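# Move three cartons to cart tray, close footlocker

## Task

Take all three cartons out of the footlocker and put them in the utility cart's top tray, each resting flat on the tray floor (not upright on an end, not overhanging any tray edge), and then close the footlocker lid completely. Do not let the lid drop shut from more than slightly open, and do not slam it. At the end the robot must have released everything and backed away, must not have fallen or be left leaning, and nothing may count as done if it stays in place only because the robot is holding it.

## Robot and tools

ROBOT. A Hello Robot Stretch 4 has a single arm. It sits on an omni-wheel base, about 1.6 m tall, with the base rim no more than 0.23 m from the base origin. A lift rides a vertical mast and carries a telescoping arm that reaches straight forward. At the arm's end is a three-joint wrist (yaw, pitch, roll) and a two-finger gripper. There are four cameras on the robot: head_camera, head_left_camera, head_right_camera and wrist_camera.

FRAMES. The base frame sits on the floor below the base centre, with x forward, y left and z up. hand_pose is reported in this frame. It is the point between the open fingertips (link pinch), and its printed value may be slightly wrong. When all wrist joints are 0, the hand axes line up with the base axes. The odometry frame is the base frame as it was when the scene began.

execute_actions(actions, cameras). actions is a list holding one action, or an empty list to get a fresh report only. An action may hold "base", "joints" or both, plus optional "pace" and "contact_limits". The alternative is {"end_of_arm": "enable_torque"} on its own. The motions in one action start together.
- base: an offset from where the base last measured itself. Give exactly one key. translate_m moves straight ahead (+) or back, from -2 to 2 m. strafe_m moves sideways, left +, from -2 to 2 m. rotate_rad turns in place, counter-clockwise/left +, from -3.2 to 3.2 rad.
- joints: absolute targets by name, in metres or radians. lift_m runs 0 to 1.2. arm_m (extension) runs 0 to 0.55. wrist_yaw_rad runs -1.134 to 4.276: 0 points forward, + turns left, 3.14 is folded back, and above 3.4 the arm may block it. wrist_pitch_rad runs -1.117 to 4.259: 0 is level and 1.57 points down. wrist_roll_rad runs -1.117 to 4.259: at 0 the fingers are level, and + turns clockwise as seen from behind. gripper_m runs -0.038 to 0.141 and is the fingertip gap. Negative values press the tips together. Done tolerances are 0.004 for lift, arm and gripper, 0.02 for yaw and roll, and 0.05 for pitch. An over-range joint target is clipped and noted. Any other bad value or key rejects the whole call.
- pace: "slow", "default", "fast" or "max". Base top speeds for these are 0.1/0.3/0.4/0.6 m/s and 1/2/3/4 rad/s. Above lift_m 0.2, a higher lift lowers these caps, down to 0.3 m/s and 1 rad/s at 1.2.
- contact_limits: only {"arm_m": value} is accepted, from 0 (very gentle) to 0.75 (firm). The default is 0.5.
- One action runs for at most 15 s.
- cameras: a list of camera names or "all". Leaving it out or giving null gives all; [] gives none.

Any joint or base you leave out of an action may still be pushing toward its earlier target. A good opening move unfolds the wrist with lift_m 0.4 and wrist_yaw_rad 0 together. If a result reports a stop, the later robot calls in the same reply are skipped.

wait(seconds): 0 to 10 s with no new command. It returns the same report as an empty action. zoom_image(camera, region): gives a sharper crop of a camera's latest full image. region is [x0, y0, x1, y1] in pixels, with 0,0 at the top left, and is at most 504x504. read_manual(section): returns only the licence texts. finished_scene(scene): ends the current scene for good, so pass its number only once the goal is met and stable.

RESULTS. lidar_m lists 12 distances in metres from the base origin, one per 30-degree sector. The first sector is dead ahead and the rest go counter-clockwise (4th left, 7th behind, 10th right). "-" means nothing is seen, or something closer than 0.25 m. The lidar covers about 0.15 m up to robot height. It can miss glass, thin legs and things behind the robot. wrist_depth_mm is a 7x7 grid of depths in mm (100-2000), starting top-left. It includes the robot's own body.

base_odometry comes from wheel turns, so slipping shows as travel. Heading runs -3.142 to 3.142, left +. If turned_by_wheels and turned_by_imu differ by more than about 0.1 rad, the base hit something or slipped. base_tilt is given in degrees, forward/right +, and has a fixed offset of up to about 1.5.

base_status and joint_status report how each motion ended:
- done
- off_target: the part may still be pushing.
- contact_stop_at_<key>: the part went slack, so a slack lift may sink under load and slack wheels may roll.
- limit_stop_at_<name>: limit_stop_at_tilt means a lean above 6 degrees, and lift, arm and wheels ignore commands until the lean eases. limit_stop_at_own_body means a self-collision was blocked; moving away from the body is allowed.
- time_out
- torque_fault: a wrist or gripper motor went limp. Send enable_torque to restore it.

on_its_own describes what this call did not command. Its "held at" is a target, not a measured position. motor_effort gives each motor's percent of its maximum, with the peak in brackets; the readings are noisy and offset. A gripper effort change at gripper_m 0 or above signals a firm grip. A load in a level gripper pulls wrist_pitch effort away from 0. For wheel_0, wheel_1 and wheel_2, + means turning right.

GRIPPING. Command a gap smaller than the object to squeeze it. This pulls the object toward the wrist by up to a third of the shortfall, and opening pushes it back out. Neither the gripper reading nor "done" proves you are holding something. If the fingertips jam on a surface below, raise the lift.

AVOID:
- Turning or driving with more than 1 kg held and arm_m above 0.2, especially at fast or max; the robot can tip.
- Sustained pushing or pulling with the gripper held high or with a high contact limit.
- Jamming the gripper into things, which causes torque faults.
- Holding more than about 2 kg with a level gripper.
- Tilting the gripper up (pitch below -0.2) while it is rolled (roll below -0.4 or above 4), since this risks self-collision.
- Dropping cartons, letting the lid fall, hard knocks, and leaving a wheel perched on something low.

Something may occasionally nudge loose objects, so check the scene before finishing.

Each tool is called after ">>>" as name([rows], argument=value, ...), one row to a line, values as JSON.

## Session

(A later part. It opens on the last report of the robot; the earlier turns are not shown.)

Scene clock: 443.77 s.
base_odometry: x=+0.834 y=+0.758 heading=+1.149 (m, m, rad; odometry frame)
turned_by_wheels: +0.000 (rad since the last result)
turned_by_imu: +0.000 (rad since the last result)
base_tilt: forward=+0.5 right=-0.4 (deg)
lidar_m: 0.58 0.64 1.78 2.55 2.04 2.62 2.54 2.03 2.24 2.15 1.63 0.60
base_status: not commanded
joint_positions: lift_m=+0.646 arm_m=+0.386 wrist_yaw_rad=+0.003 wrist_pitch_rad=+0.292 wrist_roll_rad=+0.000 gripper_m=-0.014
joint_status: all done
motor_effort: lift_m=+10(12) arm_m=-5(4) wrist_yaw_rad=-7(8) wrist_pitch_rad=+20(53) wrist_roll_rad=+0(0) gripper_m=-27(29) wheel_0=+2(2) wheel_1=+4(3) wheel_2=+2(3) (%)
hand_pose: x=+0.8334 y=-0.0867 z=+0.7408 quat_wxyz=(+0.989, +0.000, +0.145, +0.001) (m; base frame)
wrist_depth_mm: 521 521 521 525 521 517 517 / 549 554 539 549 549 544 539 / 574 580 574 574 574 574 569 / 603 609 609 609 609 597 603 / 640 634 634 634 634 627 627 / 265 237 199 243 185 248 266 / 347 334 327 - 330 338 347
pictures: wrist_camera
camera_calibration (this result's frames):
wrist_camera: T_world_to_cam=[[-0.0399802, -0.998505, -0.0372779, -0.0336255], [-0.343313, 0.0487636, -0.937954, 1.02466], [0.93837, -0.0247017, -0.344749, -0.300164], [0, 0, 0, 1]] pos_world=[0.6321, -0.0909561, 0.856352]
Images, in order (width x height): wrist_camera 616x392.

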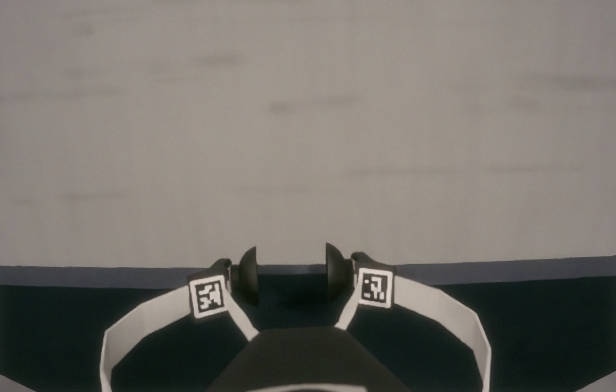

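>>> execute_actions([
  {"joints":{"lift_m":0.635,"arm_m":0.355},"pace":"slow"},
], cameras=[])

>>> execute_actions([
  {"joints":{"lift_m":0.613,"arm_m":0.325},"pace":"slow"},
], cameras=[])

>>> execute_actions([
  {"joints":{"lift_m":0.588,"arm_m":0.296},"pace":"slow"},
], cameras=["wrist_camera"])

Scene clock: 453.50 s.
base_odometry: x=+0.834 y=+0.758 heading=+1.149 (m, m, rad; odometry frame)
turned_by_wheels: +0.000 (rad since the last result)
turned_by_imu: +0.000 (rad since the last result)
base_tilt: forward=+0.4 right=-0.4 (deg)
lidar_m: 0.59 0.63 1.77 2.57 2.03 2.60 2.55 2.01 2.22 2.15 1.66 0.60
base_status: not commanded
joint_positions: lift_m=+0.635 arm_m=+0.356 wrist_yaw_rad=+0.005 wrist_pitch_rad=+0.301 wrist_roll_rad=+0.000 gripper_m=-0.014
joint_status: all done
motor_effort: lift_m=+14(12) arm_m=-7(5) wrist_yaw_rad=-12(13) wrist_pitch_rad=-5(36) wrist_roll_rad=+1(1) gripper_m=-29(30) wheel_0=+3(3) wheel_1=+4(4) wheel_2=+3(3) (%)
hand_pose: x=+0.8031 y=-0.0861 z=+0.7281 quat_wxyz=(+0.989, +0.000, +0.150, +0.002) (m; base frame)
wrist_depth_mm: 554 549 554 549 549 544 544 / 580 574 574 569 569 564 574 / 609 615 609 609 597 603 603 / 640 647 640 640 640 640 634 / 683 683 676 676 668 654 661 / 277 239 198 247 186 255 279 / 410 387 377 - 384 402 421
pictures: none
No camera images: the call's "cameras" was empty. Leave "cameras" out to get every camera's image.

Scene clock: 454.87 s.
base_odometry: x=+0.834 y=+0.758 heading=+1.149 (m, m, rad; odometry frame)
turned_by_wheels: +0.000 (rad since the last result)
turned_by_imu: +0.000 (rad since the last result)
base_tilt: forward=+0.5 right=-0.5 (deg)
lidar_m: 0.57 0.62 1.78 2.57 2.06 2.61 2.53 2.00 2.26 2.18 1.65 0.60
base_status: not commanded
joint_positions: lift_m=+0.613 arm_m=+0.326 wrist_yaw_rad=+0.005 wrist_pitch_rad=+0.300 wrist_roll_rad=+0.000 gripper_m=-0.014
joint_status: all done
on_its_own: wrist_yaw_rad is at rest, and its effort (-14) is outside its rest range (-13 to +13)
motor_effort: lift_m=+13(13) arm_m=-6(8) wrist_yaw_rad=-14(15) wrist_pitch_rad=-4(27) wrist_roll_rad=+1(1) gripper_m=-27(28) wheel_0=+3(3) wheel_1=+4(4) wheel_2=+2(2) (%)
hand_pose: x=+0.7731 y=-0.0860 z=+0.7063 quat_wxyz=(+0.989, +0.000, +0.149, +0.003) (m; base frame)
wrist_depth_mm: 574 574 580 580 580 569 580 / 609 603 603 597 597 597 597 / 640 640 640 647 634 634 634 / 683 683 683 676 661 668 668 / 699 707 715 707 683 691 699 / 294 239 199 254 189 262 301 / 676 488 466 - 477 517 585
pictures: none
No camera images: the call's "cameras" was empty. Leave "cameras" out to get every camera's image.

Scene clock: 456.23 s.
base_odometry: x=+0.834 y=+0.758 heading=+1.149 (m, m, rad; odometry frame)
turned_by_wheels: +0.000 (rad since the last result)
turned_by_imu: +0.000 (rad since the last result)
base_tilt: forward=+0.5 right=-0.4 (deg)
lidar_m: 0.58 0.61 1.79 2.58 2.02 2.61 2.52 2.02 2.26 2.17 1.63 0.60
base_status: not commanded
joint_positions: lift_m=+0.588 arm_m=+0.297 wrist_yaw_rad=+0.006 wrist_pitch_rad=+0.299 wrist_roll_rad=+0.000 gripper_m=-0.014
joint_status: all done
on_its_own: wrist_yaw_rad is at rest, and its effort (-16) is outside its rest range (-13 to +13)
motor_effort: lift_m=+13(15) arm_m=-6(7) wrist_yaw_rad=-16(15) wrist_pitch_rad=-2(26) wrist_roll_rad=+0(1) gripper_m=-28(26) wheel_0=+5(5) wheel_1=+4(4) wheel_2=+3(2) (%)
hand_pose: x=+0.7441 y=-0.0858 z=+0.6815 quat_wxyz=(+0.989, -0.001, +0.149, +0.003) (m; base frame)
wrist_depth_mm: 603 603 609 603 603 591 597 / 640 640 634 634 627 627 627 / 668 668 676 668 661 668 661 / 715 707 707 707 699 699 691 / 741 732 732 732 732 723 723 / 330 241 198 268 189 279 349 / 854 640 634 - 627 615 831
pictures: wrist_camera
camera_calibration (this result's frames):
wrist_camera: T_world_to_cam=[[-0.0372006, -0.998627, -0.0368703, -0.0409289], [-0.350543, 0.0475919, -0.935336, 0.941824], [0.935807, -0.0218705, -0.351833, -0.22977], [0, 0, 0, 1]] pos_world=[0.543648, -0.0907211, 0.798573]
Images, in order (width x height): wrist_camera 616x392.

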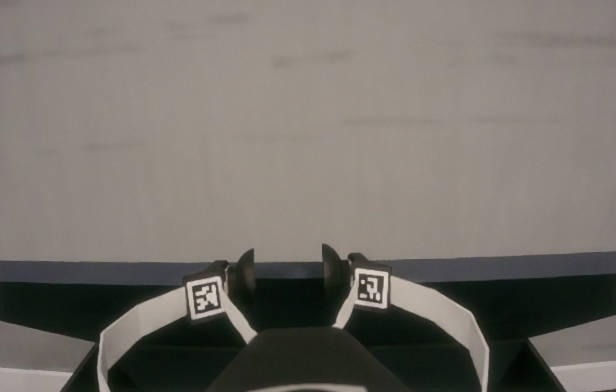

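>>> execute_actions([
  {"base":{"strafe_m":0.006},"joints":{"lift_m":0.56,"arm_m":0.267},"pace":"slow"},
], cameras=[])

>>> execute_actions([
  {"joints":{"lift_m":0.525,"arm_m":0.238},"pace":"slow"},
], cameras=[])

>>> execute_actions([
  {"joints":{"lift_m":0.49,"arm_m":0.214},"pace":"slow"},
], cameras=["wrist_camera"])

Scene clock: 464.17 s.
base_odometry: x=+0.829 y=+0.761 heading=+1.150 (m, m, rad; odometry frame)
turned_by_wheels: +0.000 (rad since the last result)
turned_by_imu: +0.000 (rad since the last result)
base_tilt: forward=+0.6 right=-0.6 (deg)
lidar_m: 0.59 0.64 1.78 2.57 2.02 2.61 2.55 2.00 2.23 2.17 1.62 0.62
base_status: done
joint_positions: lift_m=+0.560 arm_m=+0.269 wrist_yaw_rad=+0.003 wrist_pitch_rad=+0.310 wrist_roll_rad=+0.000 gripper_m=-0.014
joint_status: all done
on_its_own: wrist_pitch_rad is at rest, and its effort (-32) is outside its rest range (-23 to +23)
motor_effort: lift_m=+18(17) arm_m=-9(9) wrist_yaw_rad=-9(16) wrist_pitch_rad=-32(32) wrist_roll_rad=+1(1) gripper_m=-32(32) wheel_0=+3(4) wheel_1=+4(7) wheel_2=-1(1) (%)
hand_pose: x=+0.7146 y=-0.0866 z=+0.6502 quat_wxyz=(+0.988, +0.000, +0.154, +0.002) (m; base frame)
wrist_depth_mm: 627 621 634 627 621 627 627 / 654 661 661 661 668 668 668 / 707 699 707 707 699 707 699 / 741 741 732 741 741 741 732 / 778 759 768 768 768 768 768 / 854 251 182 336 189 424 842 / 878 676 683 - 683 676 591
pictures: none
No camera images: the call's "cameras" was empty. Leave "cameras" out to get every camera's image.

Scene clock: 465.53 s.
base_odometry: x=+0.829 y=+0.761 heading=+1.150 (m, m, rad; odometry frame)
turned_by_wheels: +0.000 (rad since the last result)
turned_by_imu: +0.000 (rad since the last result)
base_tilt: forward=+0.4 right=-0.5 (deg)
lidar_m: 0.60 0.63 1.78 2.57 2.03 2.63 2.55 2.00 2.22 2.16 1.60 0.63
base_status: not commanded
joint_positions: lift_m=+0.525 arm_m=+0.240 wrist_yaw_rad=+0.005 wrist_pitch_rad=+0.310 wrist_roll_rad=+0.000 gripper_m=-0.014
joint_status: all done
on_its_own: wrist_yaw_rad is at rest, and its effort (-14) is outside its rest range (-13 to +13); wrist_pitch_rad is at rest, and its effort (-34) is outside its rest range (-23 to +23)
motor_effort: lift_m=+18(18) arm_m=-10(11) wrist_yaw_rad=-14(13) wrist_pitch_rad=-34(34) wrist_roll_rad=+1(1) gripper_m=-33(33) wheel_0=+3(3) wheel_1=+3(4) wheel_2=+1(1) (%)
hand_pose: x=+0.6858 y=-0.0861 z=+0.6150 quat_wxyz=(+0.988, -0.001, +0.155, +0.002) (m; base frame)
wrist_depth_mm: 661 661 654 654 661 647 654 / 691 691 683 691 691 683 676 / 723 732 723 723 723 732 732 / 778 778 778 788 759 768 768 / 798 809 820 798 788 809 373 / 891 621 182 676 190 668 854 / 585 723 732 - 723 707 554
pictures: none
No camera images: the call's "cameras" was empty. Leave "cameras" out to get every camera's image.

Scene clock: 466.80 s.
base_odometry: x=+0.829 y=+0.761 heading=+1.150 (m, m, rad; odometry frame)
turned_by_wheels: +0.000 (rad since the last result)
turned_by_imu: +0.000 (rad since the last result)
base_tilt: forward=+0.3 right=-0.5 (deg)
lidar_m: 0.59 0.62 1.80 2.55 2.04 2.61 2.54 2.02 2.23 2.16 1.65 0.62
base_status: not commanded
joint_positions: lift_m=+0.490 arm_m=+0.216 wrist_yaw_rad=+0.006 wrist_pitch_rad=+0.310 wrist_roll_rad=+0.000 gripper_m=-0.014
joint_status: all done
on_its_own: wrist_yaw_rad is at rest, and its effort (-16) is outside its rest range (-13 to +13); wrist_pitch_rad is at rest, and its effort (-31) is outside its rest range (-23 to +23)
motor_effort: lift_m=+19(18) arm_m=-9(10) wrist_yaw_rad=-16(18) wrist_pitch_rad=-31(34) wrist_roll_rad=+1(1) gripper_m=-32(33) wheel_0=+3(3) wheel_1=+3(3) wheel_2=+2(2) (%)
hand_pose: x=+0.6619 y=-0.0858 z=+0.5802 quat_wxyz=(+0.988, -0.001, +0.154, +0.003) (m; base frame)
wrist_depth_mm: 676 676 668 683 683 668 661 / 707 715 715 715 707 707 707 / 759 759 750 750 750 759 741 / 809 809 798 798 798 798 788 / 831 831 820 820 820 242 820 / 891 668 182 699 188 683 591 / 535 759 759 - 750 732 549
pictures: wrist_camera
camera_calibration (this result's frames):
wrist_camera: T_world_to_cam=[[-0.0372766, -0.998642, -0.0363941, -0.0478731], [-0.360093, 0.0473962, -0.931712, 0.822485], [0.932171, -0.0216258, -0.361371, -0.180554], [0, 0, 0, 1]] pos_world=[0.462694, -0.0906954, 0.69933]
Images, in order (width x height): wrist_camera 616x392.

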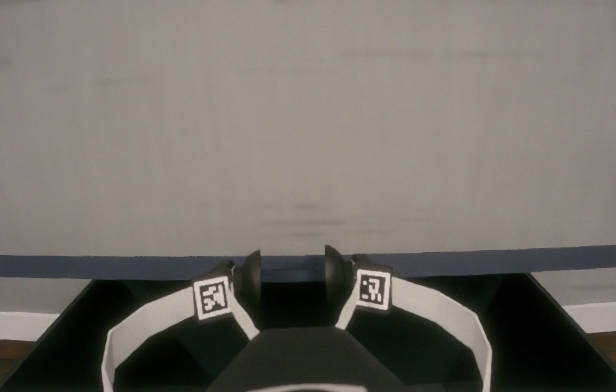

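Some tension; retract less.

>>> execute_actions([
  {"joints":{"lift_m":0.455,"arm_m":0.2},"pace":"slow"},
], cameras=[])

>>> execute_actions([
  {"joints":{"lift_m":0.42,"arm_m":0.186},"pace":"slow"},
], cameras=[])

>>> execute_actions([
  {"joints":{"lift_m":0.385,"arm_m":0.174},"pace":"slow"},
], cameras=["wrist_camera"])

Scene clock: 473.23 s.
base_odometry: x=+0.829 y=+0.761 heading=+1.150 (m, m, rad; odometry frame)
turned_by_wheels: +0.000 (rad since the last result)
turned_by_imu: +0.000 (rad since the last result)
base_tilt: forward=+0.5 right=-0.4 (deg)
lidar_m: 0.58 0.64 1.78 2.56 2.02 2.62 2.55 2.03 2.25 2.17 1.66 0.60
base_status: not commanded
joint_positions: lift_m=+0.455 arm_m=+0.201 wrist_yaw_rad=+0.002 wrist_pitch_rad=+0.305 wrist_roll_rad=+0.000 gripper_m=-0.014
joint_status: all done
motor_effort: lift_m=+14(17) arm_m=-4(9) wrist_yaw_rad=-5(16) wrist_pitch_rad=-17(31) wrist_roll_rad=+0(1) gripper_m=-26(32) wheel_0=+3(3) wheel_1=+3(3) wheel_2=+2(3) (%)
hand_pose: x=+0.6470 y=-0.0870 z=+0.5470 quat_wxyz=(+0.988, +0.000, +0.152, +0.001) (m; base frame)
wrist_depth_mm: 691 699 691 699 691 676 691 / 732 741 732 732 715 723 715 / 768 768 768 759 768 768 759 / 820 809 809 798 820 809 809 / 281 283 276 256 241 382 327 / 597 676 198 715 185 676 559 / 525 759 768 - 768 715 549
pictures: none
No camera images: the call's "cameras" was empty. Leave "cameras" out to get every camera's image.

Scene clock: 474.37 s.
base_odometry: x=+0.829 y=+0.761 heading=+1.150 (m, m, rad; odometry frame)
turned_by_wheels: +0.000 (rad since the last result)
turned_by_imu: +0.000 (rad since the last result)
base_tilt: forward=+0.5 right=-0.5 (deg)
lidar_m: 0.59 0.64 1.77 2.57 2.03 2.61 2.55 2.02 2.24 2.18 1.66 0.60
base_status: not commanded
joint_positions: lift_m=+0.420 arm_m=+0.187 wrist_yaw_rad=+0.002 wrist_pitch_rad=+0.306 wrist_roll_rad=+0.000 gripper_m=-0.014
joint_status: all done
motor_effort: lift_m=+15(15) arm_m=-4(4) wrist_yaw_rad=-3(5) wrist_pitch_rad=-21(21) wrist_roll_rad=+1(0) gripper_m=-26(27) wheel_0=+3(3) wheel_1=+3(3) wheel_2=+2(2) (%)
hand_pose: x=+0.6328 y=-0.0870 z=+0.5115 quat_wxyz=(+0.988, +0.000, +0.152, +0.001) (m; base frame)
wrist_depth_mm: 707 699 699 699 699 707 699 / 723 732 732 741 741 741 741 / 778 778 768 778 778 788 768 / 842 831 831 809 809 809 809 / 250 250 247 240 281 270 256 / 535 668 196 741 187 676 544 / 525 741 778 - 778 723 549
pictures: none
No camera images: the call's "cameras" was empty. Leave "cameras" out to get every camera's image.

Scene clock: 475.50 s.
base_odometry: x=+0.829 y=+0.761 heading=+1.150 (m, m, rad; odometry frame)
turned_by_wheels: +0.000 (rad since the last result)
turned_by_imu: +0.000 (rad since the last result)
base_tilt: forward=+0.6 right=-0.5 (deg)
lidar_m: 0.54 0.64 1.77 2.57 2.05 2.61 2.53 2.03 2.25 2.18 1.64 0.61
base_status: not commanded
joint_positions: lift_m=+0.385 arm_m=+0.175 wrist_yaw_rad=+0.002 wrist_pitch_rad=+0.307 wrist_roll_rad=+0.000 gripper_m=-0.014
joint_status: all done
motor_effort: lift_m=+15(17) arm_m=-4(8) wrist_yaw_rad=-4(10) wrist_pitch_rad=-23(24) wrist_roll_rad=+1(1) gripper_m=-25(29) wheel_0=+3(3) wheel_1=+3(3) wheel_2=+2(1) (%)
hand_pose: x=+0.6209 y=-0.0869 z=+0.4763 quat_wxyz=(+0.988, +0.000, +0.153, +0.001) (m; base frame)
wrist_depth_mm: 715 707 715 707 715 715 707 / 741 759 750 741 759 759 750 / 788 788 788 809 798 788 788 / 842 831 809 820 661 621 831 / 243 242 241 240 258 252 244 / 539 676 199 759 185 683 535 / 525 699 750 - 750 676 549
pictures: wrist_camera
camera_calibration (this result's frames):
wrist_camera: T_world_to_cam=[[-0.0413801, -0.998476, -0.0365088, -0.0517262], [-0.357419, 0.0489149, -0.932662, 0.709808], [0.933027, -0.0255447, -0.358898, -0.181922], [0, 0, 0, 1]] pos_world=[0.421297, -0.0910147, 0.594832]
Images, in order (width x height): wrist_camera 616x392.

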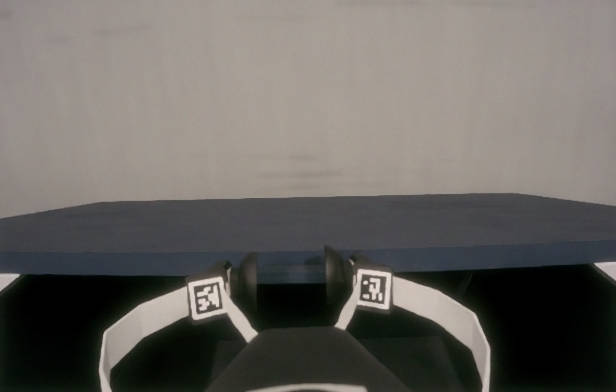

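>>> execute_actions([
  {"joints":{"lift_m":0.34,"arm_m":0.161},"pace":"slow"},
], cameras=[])

>>> execute_actions([
  {"joints":{"lift_m":0.295,"arm_m":0.153},"pace":"slow"},
], cameras=[])

>>> execute_actions([
  {"joints":{"lift_m":0.262,"arm_m":0.15},"pace":"slow"},
], cameras=["wrist_camera"])

Scene clock: 483.53 s.
base_odometry: x=+0.829 y=+0.761 heading=+1.150 (m, m, rad; odometry frame)
turned_by_wheels: +0.000 (rad since the last result)
turned_by_imu: +0.000 (rad since the last result)
base_tilt: forward=+0.5 right=-0.4 (deg)
lidar_m: 0.56 0.64 1.79 2.56 1.99 2.64 2.54 2.00 2.25 2.16 1.65 0.63
base_status: not commanded
joint_positions: lift_m=+0.340 arm_m=+0.162 wrist_yaw_rad=+0.004 wrist_pitch_rad=+0.307 wrist_roll_rad=+0.000 gripper_m=-0.014
joint_status: all done
on_its_own: wrist_pitch_rad is at rest, and its effort (-25) is outside its rest range (-23 to +23)
motor_effort: lift_m=+16(17) arm_m=-7(10) wrist_yaw_rad=-12(19) wrist_pitch_rad=-25(25) wrist_roll_rad=+1(1) gripper_m=-29(32) wheel_0=+3(3) wheel_1=+3(3) wheel_2=+3(3) (%)
hand_pose: x=+0.6084 y=-0.0862 z=+0.4311 quat_wxyz=(+0.988, +0.000, +0.153, +0.002) (m; base frame)
wrist_depth_mm: 723 723 723 723 732 723 723 / 759 759 768 759 759 768 759 / 798 809 809 809 798 809 798 / 477 459 442 430 415 399 394 / 263 262 242 240 247 242 262 / 530 668 183 768 185 691 539 / 480 270 699 - 691 265 270
pictures: none
No camera images: the call's "cameras" was empty. Leave "cameras" out to get every camera's image.

Scene clock: 484.77 s.
base_odometry: x=+0.829 y=+0.761 heading=+1.150 (m, m, rad; odometry frame)
turned_by_wheels: +0.000 (rad since the last result)
turned_by_imu: +0.000 (rad since the last result)
base_tilt: forward=+0.5 right=-0.5 (deg)
lidar_m: 0.58 0.62 1.79 2.55 2.03 2.60 2.54 2.02 2.22 2.17 1.64 0.62
base_status: not commanded
joint_positions: lift_m=+0.295 arm_m=+0.154 wrist_yaw_rad=+0.003 wrist_pitch_rad=+0.309 wrist_roll_rad=+0.000 gripper_m=-0.014
joint_status: all done
on_its_own: wrist_pitch_rad is at rest, and its effort (-29) is outside its rest range (-23 to +23)
motor_effort: lift_m=+16(17) arm_m=-6(12) wrist_yaw_rad=-8(21) wrist_pitch_rad=-29(29) wrist_roll_rad=+1(1) gripper_m=-27(33) wheel_0=+3(3) wheel_1=+3(3) wheel_2=+3(4) (%)
hand_pose: x=+0.6001 y=-0.0865 z=+0.3857 quat_wxyz=(+0.988, +0.000, +0.154, +0.002) (m; base frame)
wrist_depth_mm: 741 732 732 732 732 715 732 / 759 759 768 778 759 768 759 / 809 798 809 788 798 820 788 / 379 368 359 351 345 336 334 / 255 252 241 238 241 239 253 / 264 260 185 254 186 257 258 / 271 270 267 - 266 265 267
pictures: none
No camera images: the call's "cameras" was empty. Leave "cameras" out to get every camera's image.

Scene clock: 485.87 s.
base_odometry: x=+0.829 y=+0.761 heading=+1.150 (m, m, rad; odometry frame)
turned_by_wheels: +0.000 (rad since the last result)
turned_by_imu: +0.000 (rad since the last result)
base_tilt: forward=+0.4 right=-0.5 (deg)
lidar_m: 0.59 0.62 1.79 2.57 2.03 2.62 2.56 2.03 2.27 2.18 1.67 0.61
base_status: not commanded
joint_positions: lift_m=+0.262 arm_m=+0.151 wrist_yaw_rad=+0.005 wrist_pitch_rad=+0.308 wrist_roll_rad=+0.000 gripper_m=-0.014
joint_status: all done
on_its_own: wrist_pitch_rad is at rest, and its effort (-25) is outside its rest range (-23 to +23)
motor_effort: lift_m=+16(15) arm_m=-7(8) wrist_yaw_rad=-13(16) wrist_pitch_rad=-25(29) wrist_roll_rad=+1(1) gripper_m=-30(30) wheel_0=+3(3) wheel_1=+3(3) wheel_2=+3(3) (%)
hand_pose: x=+0.5975 y=-0.0861 z=+0.3530 quat_wxyz=(+0.988, -0.001, +0.153, +0.002) (m; base frame)
wrist_depth_mm: 750 732 732 741 732 732 732 / 778 778 778 778 768 759 768 / 788 609 580 559 549 535 539 / 343 338 330 325 319 315 310 / 250 249 242 237 239 244 243 / 257 250 183 236 186 249 253 / 274 270 270 - 267 267 268
pictures: wrist_camera
camera_calibration (this result's frames):
wrist_camera: T_world_to_cam=[[-0.0384181, -0.998595, -0.036484, -0.0581592], [-0.35809, 0.0478442, -0.932461, 0.586703], [0.932896, -0.0227588, -0.359425, -0.203901], [0, 0, 0, 1]] pos_world=[0.398076, -0.0907884, 0.471669]
Images, in order (width x height): wrist_camera 616x392.

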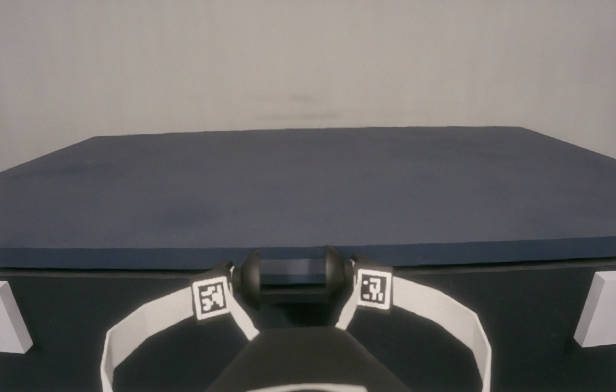

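>>> execute_actions([
  {"joints":{"lift_m":0.254},"pace":"slow"},
], cameras=["wrist_camera"])

>>> execute_actions([
  {"joints":{"gripper_m":0.08,"arm_m":0.133},"pace":"slow"},
], cameras=["wrist_camera"])

>>> execute_actions([
  {"base":{"translate_m":-0.5},"joints":{"arm_m":0}},
], cameras=["wrist_camera","head_camera"])

>>> execute_actions([
  {"base":{"rotate_rad":-2.2},"pace":"fast"},
], cameras=["head_camera"])

Scene clock: 493.97 s.
base_odometry: x=+0.829 y=+0.761 heading=+1.150 (m, m, rad; odometry frame)
turned_by_wheels: +0.000 (rad since the last result)
turned_by_imu: +0.000 (rad since the last result)
base_tilt: forward=+0.5 right=-0.4 (deg)
lidar_m: 0.60 0.63 1.78 2.56 2.03 2.62 2.52 2.02 2.25 2.17 1.66 0.60
base_status: not commanded
joint_positions: lift_m=+0.254 arm_m=+0.151 wrist_yaw_rad=+0.004 wrist_pitch_rad=+0.307 wrist_roll_rad=+0.000 gripper_m=-0.014
joint_status: all done
on_its_own: wrist_pitch_rad is at rest, and its effort (-25) is outside its rest range (-23 to +23)
motor_effort: lift_m=+16(16) arm_m=-7(7) wrist_yaw_rad=-12(15) wrist_pitch_rad=-25(26) wrist_roll_rad=+1(0) gripper_m=-28(28) wheel_0=+3(3) wheel_1=+3(3) wheel_2=+4(3) (%)
hand_pose: x=+0.5974 y=-0.0862 z=+0.3451 quat_wxyz=(+0.988, +0.000, +0.153, +0.002) (m; base frame)
wrist_depth_mm: 741 741 741 741 750 732 732 / 778 768 759 778 778 768 768 / 798 585 549 530 521 517 512 / 338 332 327 320 315 309 306 / 247 244 241 237 240 241 240 / 256 248 184 251 186 250 254 / 274 272 270 - 267 268 270
pictures: wrist_camera
camera_calibration (this result's frames):
wrist_camera: T_world_to_cam=[[-0.038854, -0.998578, -0.0364925, -0.0583094], [-0.357896, 0.0480041, -0.932527, 0.579209], [0.932953, -0.0231719, -0.359252, -0.206763], [0, 0, 0, 1]] pos_world=[0.39793, -0.090822, 0.46372]
Images, in order (width x height): wrist_camera 616x392.

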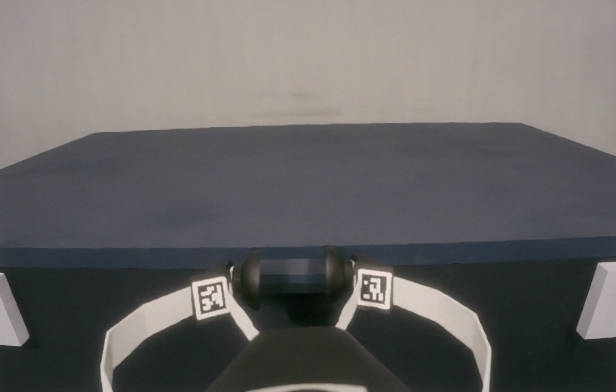

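Scene clock: 497.33 s.
base_odometry: x=+0.829 y=+0.761 heading=+1.150 (m, m, rad; odometry frame)
turned_by_wheels: +0.000 (rad since the last result)
turned_by_imu: +0.000 (rad since the last result)
base_tilt: forward=+0.5 right=-0.5 (deg)
lidar_m: 0.57 0.61 1.81 2.56 2.02 2.62 2.53 2.01 2.25 2.18 1.64 0.62
base_status: not commanded
joint_positions: lift_m=+0.254 arm_m=+0.134 wrist_yaw_rad=+0.001 wrist_pitch_rad=+0.302 wrist_roll_rad=+0.000 gripper_m=+0.080
joint_status: all done
motor_effort: lift_m=+17(17) arm_m=-6(11) wrist_yaw_rad=+0(21) wrist_pitch_rad=-11(25) wrist_roll_rad=+0(1) gripper_m=+0(31) wheel_0=+3(3) wheel_1=+3(3) wheel_2=+3(3) (%)
hand_pose: x=+0.5803 y=-0.0873 z=+0.3464 quat_wxyz=(+0.989, +0.000, +0.151, +0.000) (m; base frame)
wrist_depth_mm: 759 750 759 750 750 741 759 / 778 788 798 788 798 788 788 / 809 621 574 554 549 544 661 / 351 345 342 334 327 324 319 / 255 255 252 251 248 251 252 / 268 262 257 236 265 265 266 / 285 281 279 - 279 281 283
pictures: wrist_camera
camera_calibration (this result's frames):
wrist_camera: T_world_to_cam=[[-0.0424281, -0.998425, -0.0367025, -0.0577988], [-0.353162, 0.0493514, -0.934259, 0.572303], [0.934599, -0.0266769, -0.3547, -0.19323], [0, 0, 0, 1]] pos_world=[0.380257, -0.0911066, 0.46402]
Images, in order (width x height): wrist_camera 616x392.

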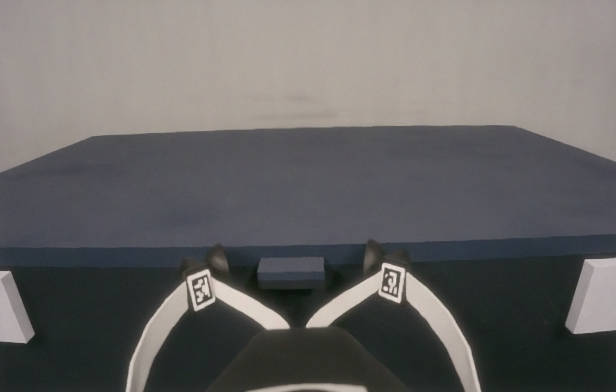

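Scene clock: 500.47 s.
base_odometry: x=+0.625 y=+0.304 heading=+1.150 (m, m, rad; odometry frame)
turned_by_wheels: +0.000 (rad since the last result)
turned_by_imu: +0.002 (rad since the last result)
base_tilt: forward=+0.5 right=-0.4 (deg)
lidar_m: 1.07 1.16 2.54 1.84 1.87 2.13 2.02 1.59 1.69 2.15 2.28 1.11
base_status: done
joint_positions: lift_m=+0.254 arm_m=+0.001 wrist_yaw_rad=+0.000 wrist_pitch_rad=+0.302 wrist_roll_rad=+0.000 gripper_m=+0.080
joint_status: all done
motor_effort: lift_m=+17(17) arm_m=-8(8) wrist_yaw_rad=+0(1) wrist_pitch_rad=-10(11) wrist_roll_rad=+0(1) gripper_m=-3(1) wheel_0=-1(4) wheel_1=-3(3) wheel_2=-1(10) (%)
hand_pose: x=+0.4477 y=-0.0874 z=+0.3464 quat_wxyz=(+0.989, +0.000, +0.151, +0.000) (m; base frame)
wrist_depth_mm: 1366 1308 1336 1366 1336 1336 1366 / 1336 1430 1397 1397 1366 1430 1397 / 1464 917 878 878 866 1430 1464 / 1397 1205 904 904 917 1308 1281 / 976 960 946 946 904 917 917 / 741 750 683 732 668 707 707 / 609 597 627 - 609 585 591
pictures: head_camera, wrist_camera
camera_calibration (this result's frames):
wrist_camera: T_world_to_cam=[[-0.0428837, -0.998405, -0.0367148, -0.063343], [-0.352873, 0.0495163, -0.93436, 0.525451], [0.934688, -0.0271131, -0.354434, -0.0693878], [0, 0, 0, 1]] pos_world=[0.247557, -0.0911417, 0.464041]
Images, in order (width x height): head_camera 420x560, wrist_camera 616x392.

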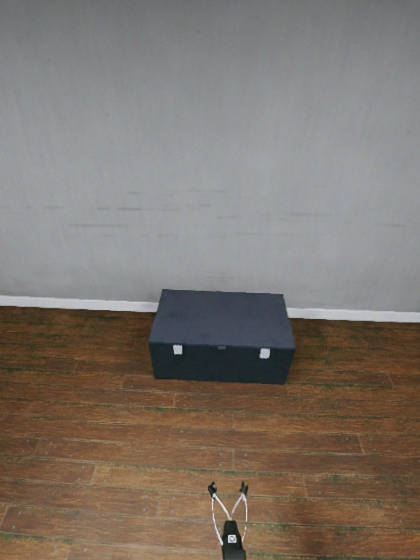

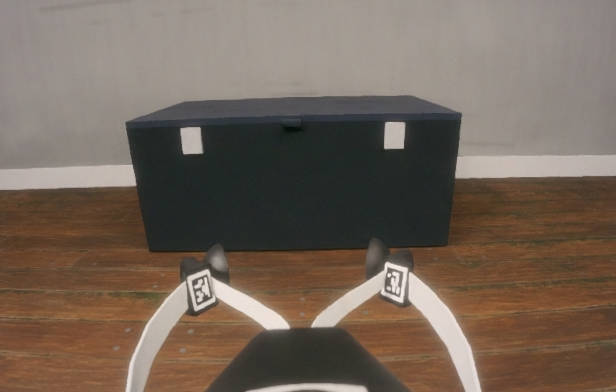

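Scene clock: 502.47 s.
base_odometry: x=+0.625 y=+0.304 heading=-1.050 (m, m, rad; odometry frame)
turned_by_wheels: -2.200 (rad since the last result)
turned_by_imu: -2.163 (rad since the last result)
base_tilt: forward=+0.4 right=-0.4 (deg)
lidar_m: 1.61 2.11 2.21 1.17 1.08 1.12 2.29 2.18 1.87 2.11 2.04 1.72
base_status: done
joint_positions: lift_m=+0.254 arm_m=+0.001 wrist_yaw_rad=+0.000 wrist_pitch_rad=+0.302 wrist_roll_rad=+0.000 gripper_m=+0.080
joint_status: not commanded
motor_effort: lift_m=+17(17) arm_m=-8(8) wrist_yaw_rad=+1(1) wrist_pitch_rad=-9(10) wrist_roll_rad=+0(1) gripper_m=-2(2) wheel_0=+1(8) wheel_1=+2(14) wheel_2=+1(10) (%)
hand_pose: x=+0.4477 y=-0.0874 z=+0.3465 quat_wxyz=(+0.989, +0.000, +0.150, +0.000) (m; base frame)
wrist_depth_mm: 1576 1708 1921 - - 1808 1576 / 1576 1808 - - - 1863 1537 / 1661 1808 - 1808 1756 1808 1618 / 1430 1430 1366 1366 1336 1336 1308 / 976 960 946 960 891 931 904 / 750 741 676 741 668 723 699 / 621 603 621 - 609 585 585
pictures: head_camera
Images, in order (width x height): head_camera 420x560.

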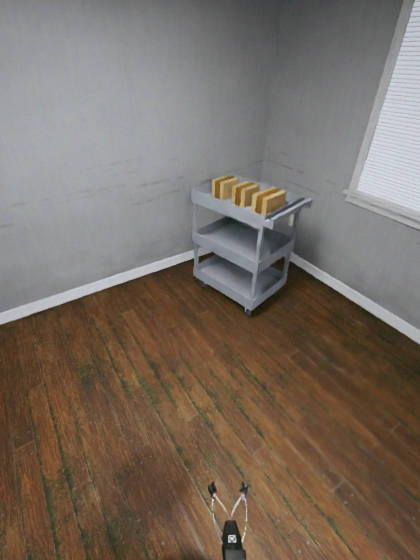

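>>> finished_scene(scene=2)

The scene is finished: the task was done.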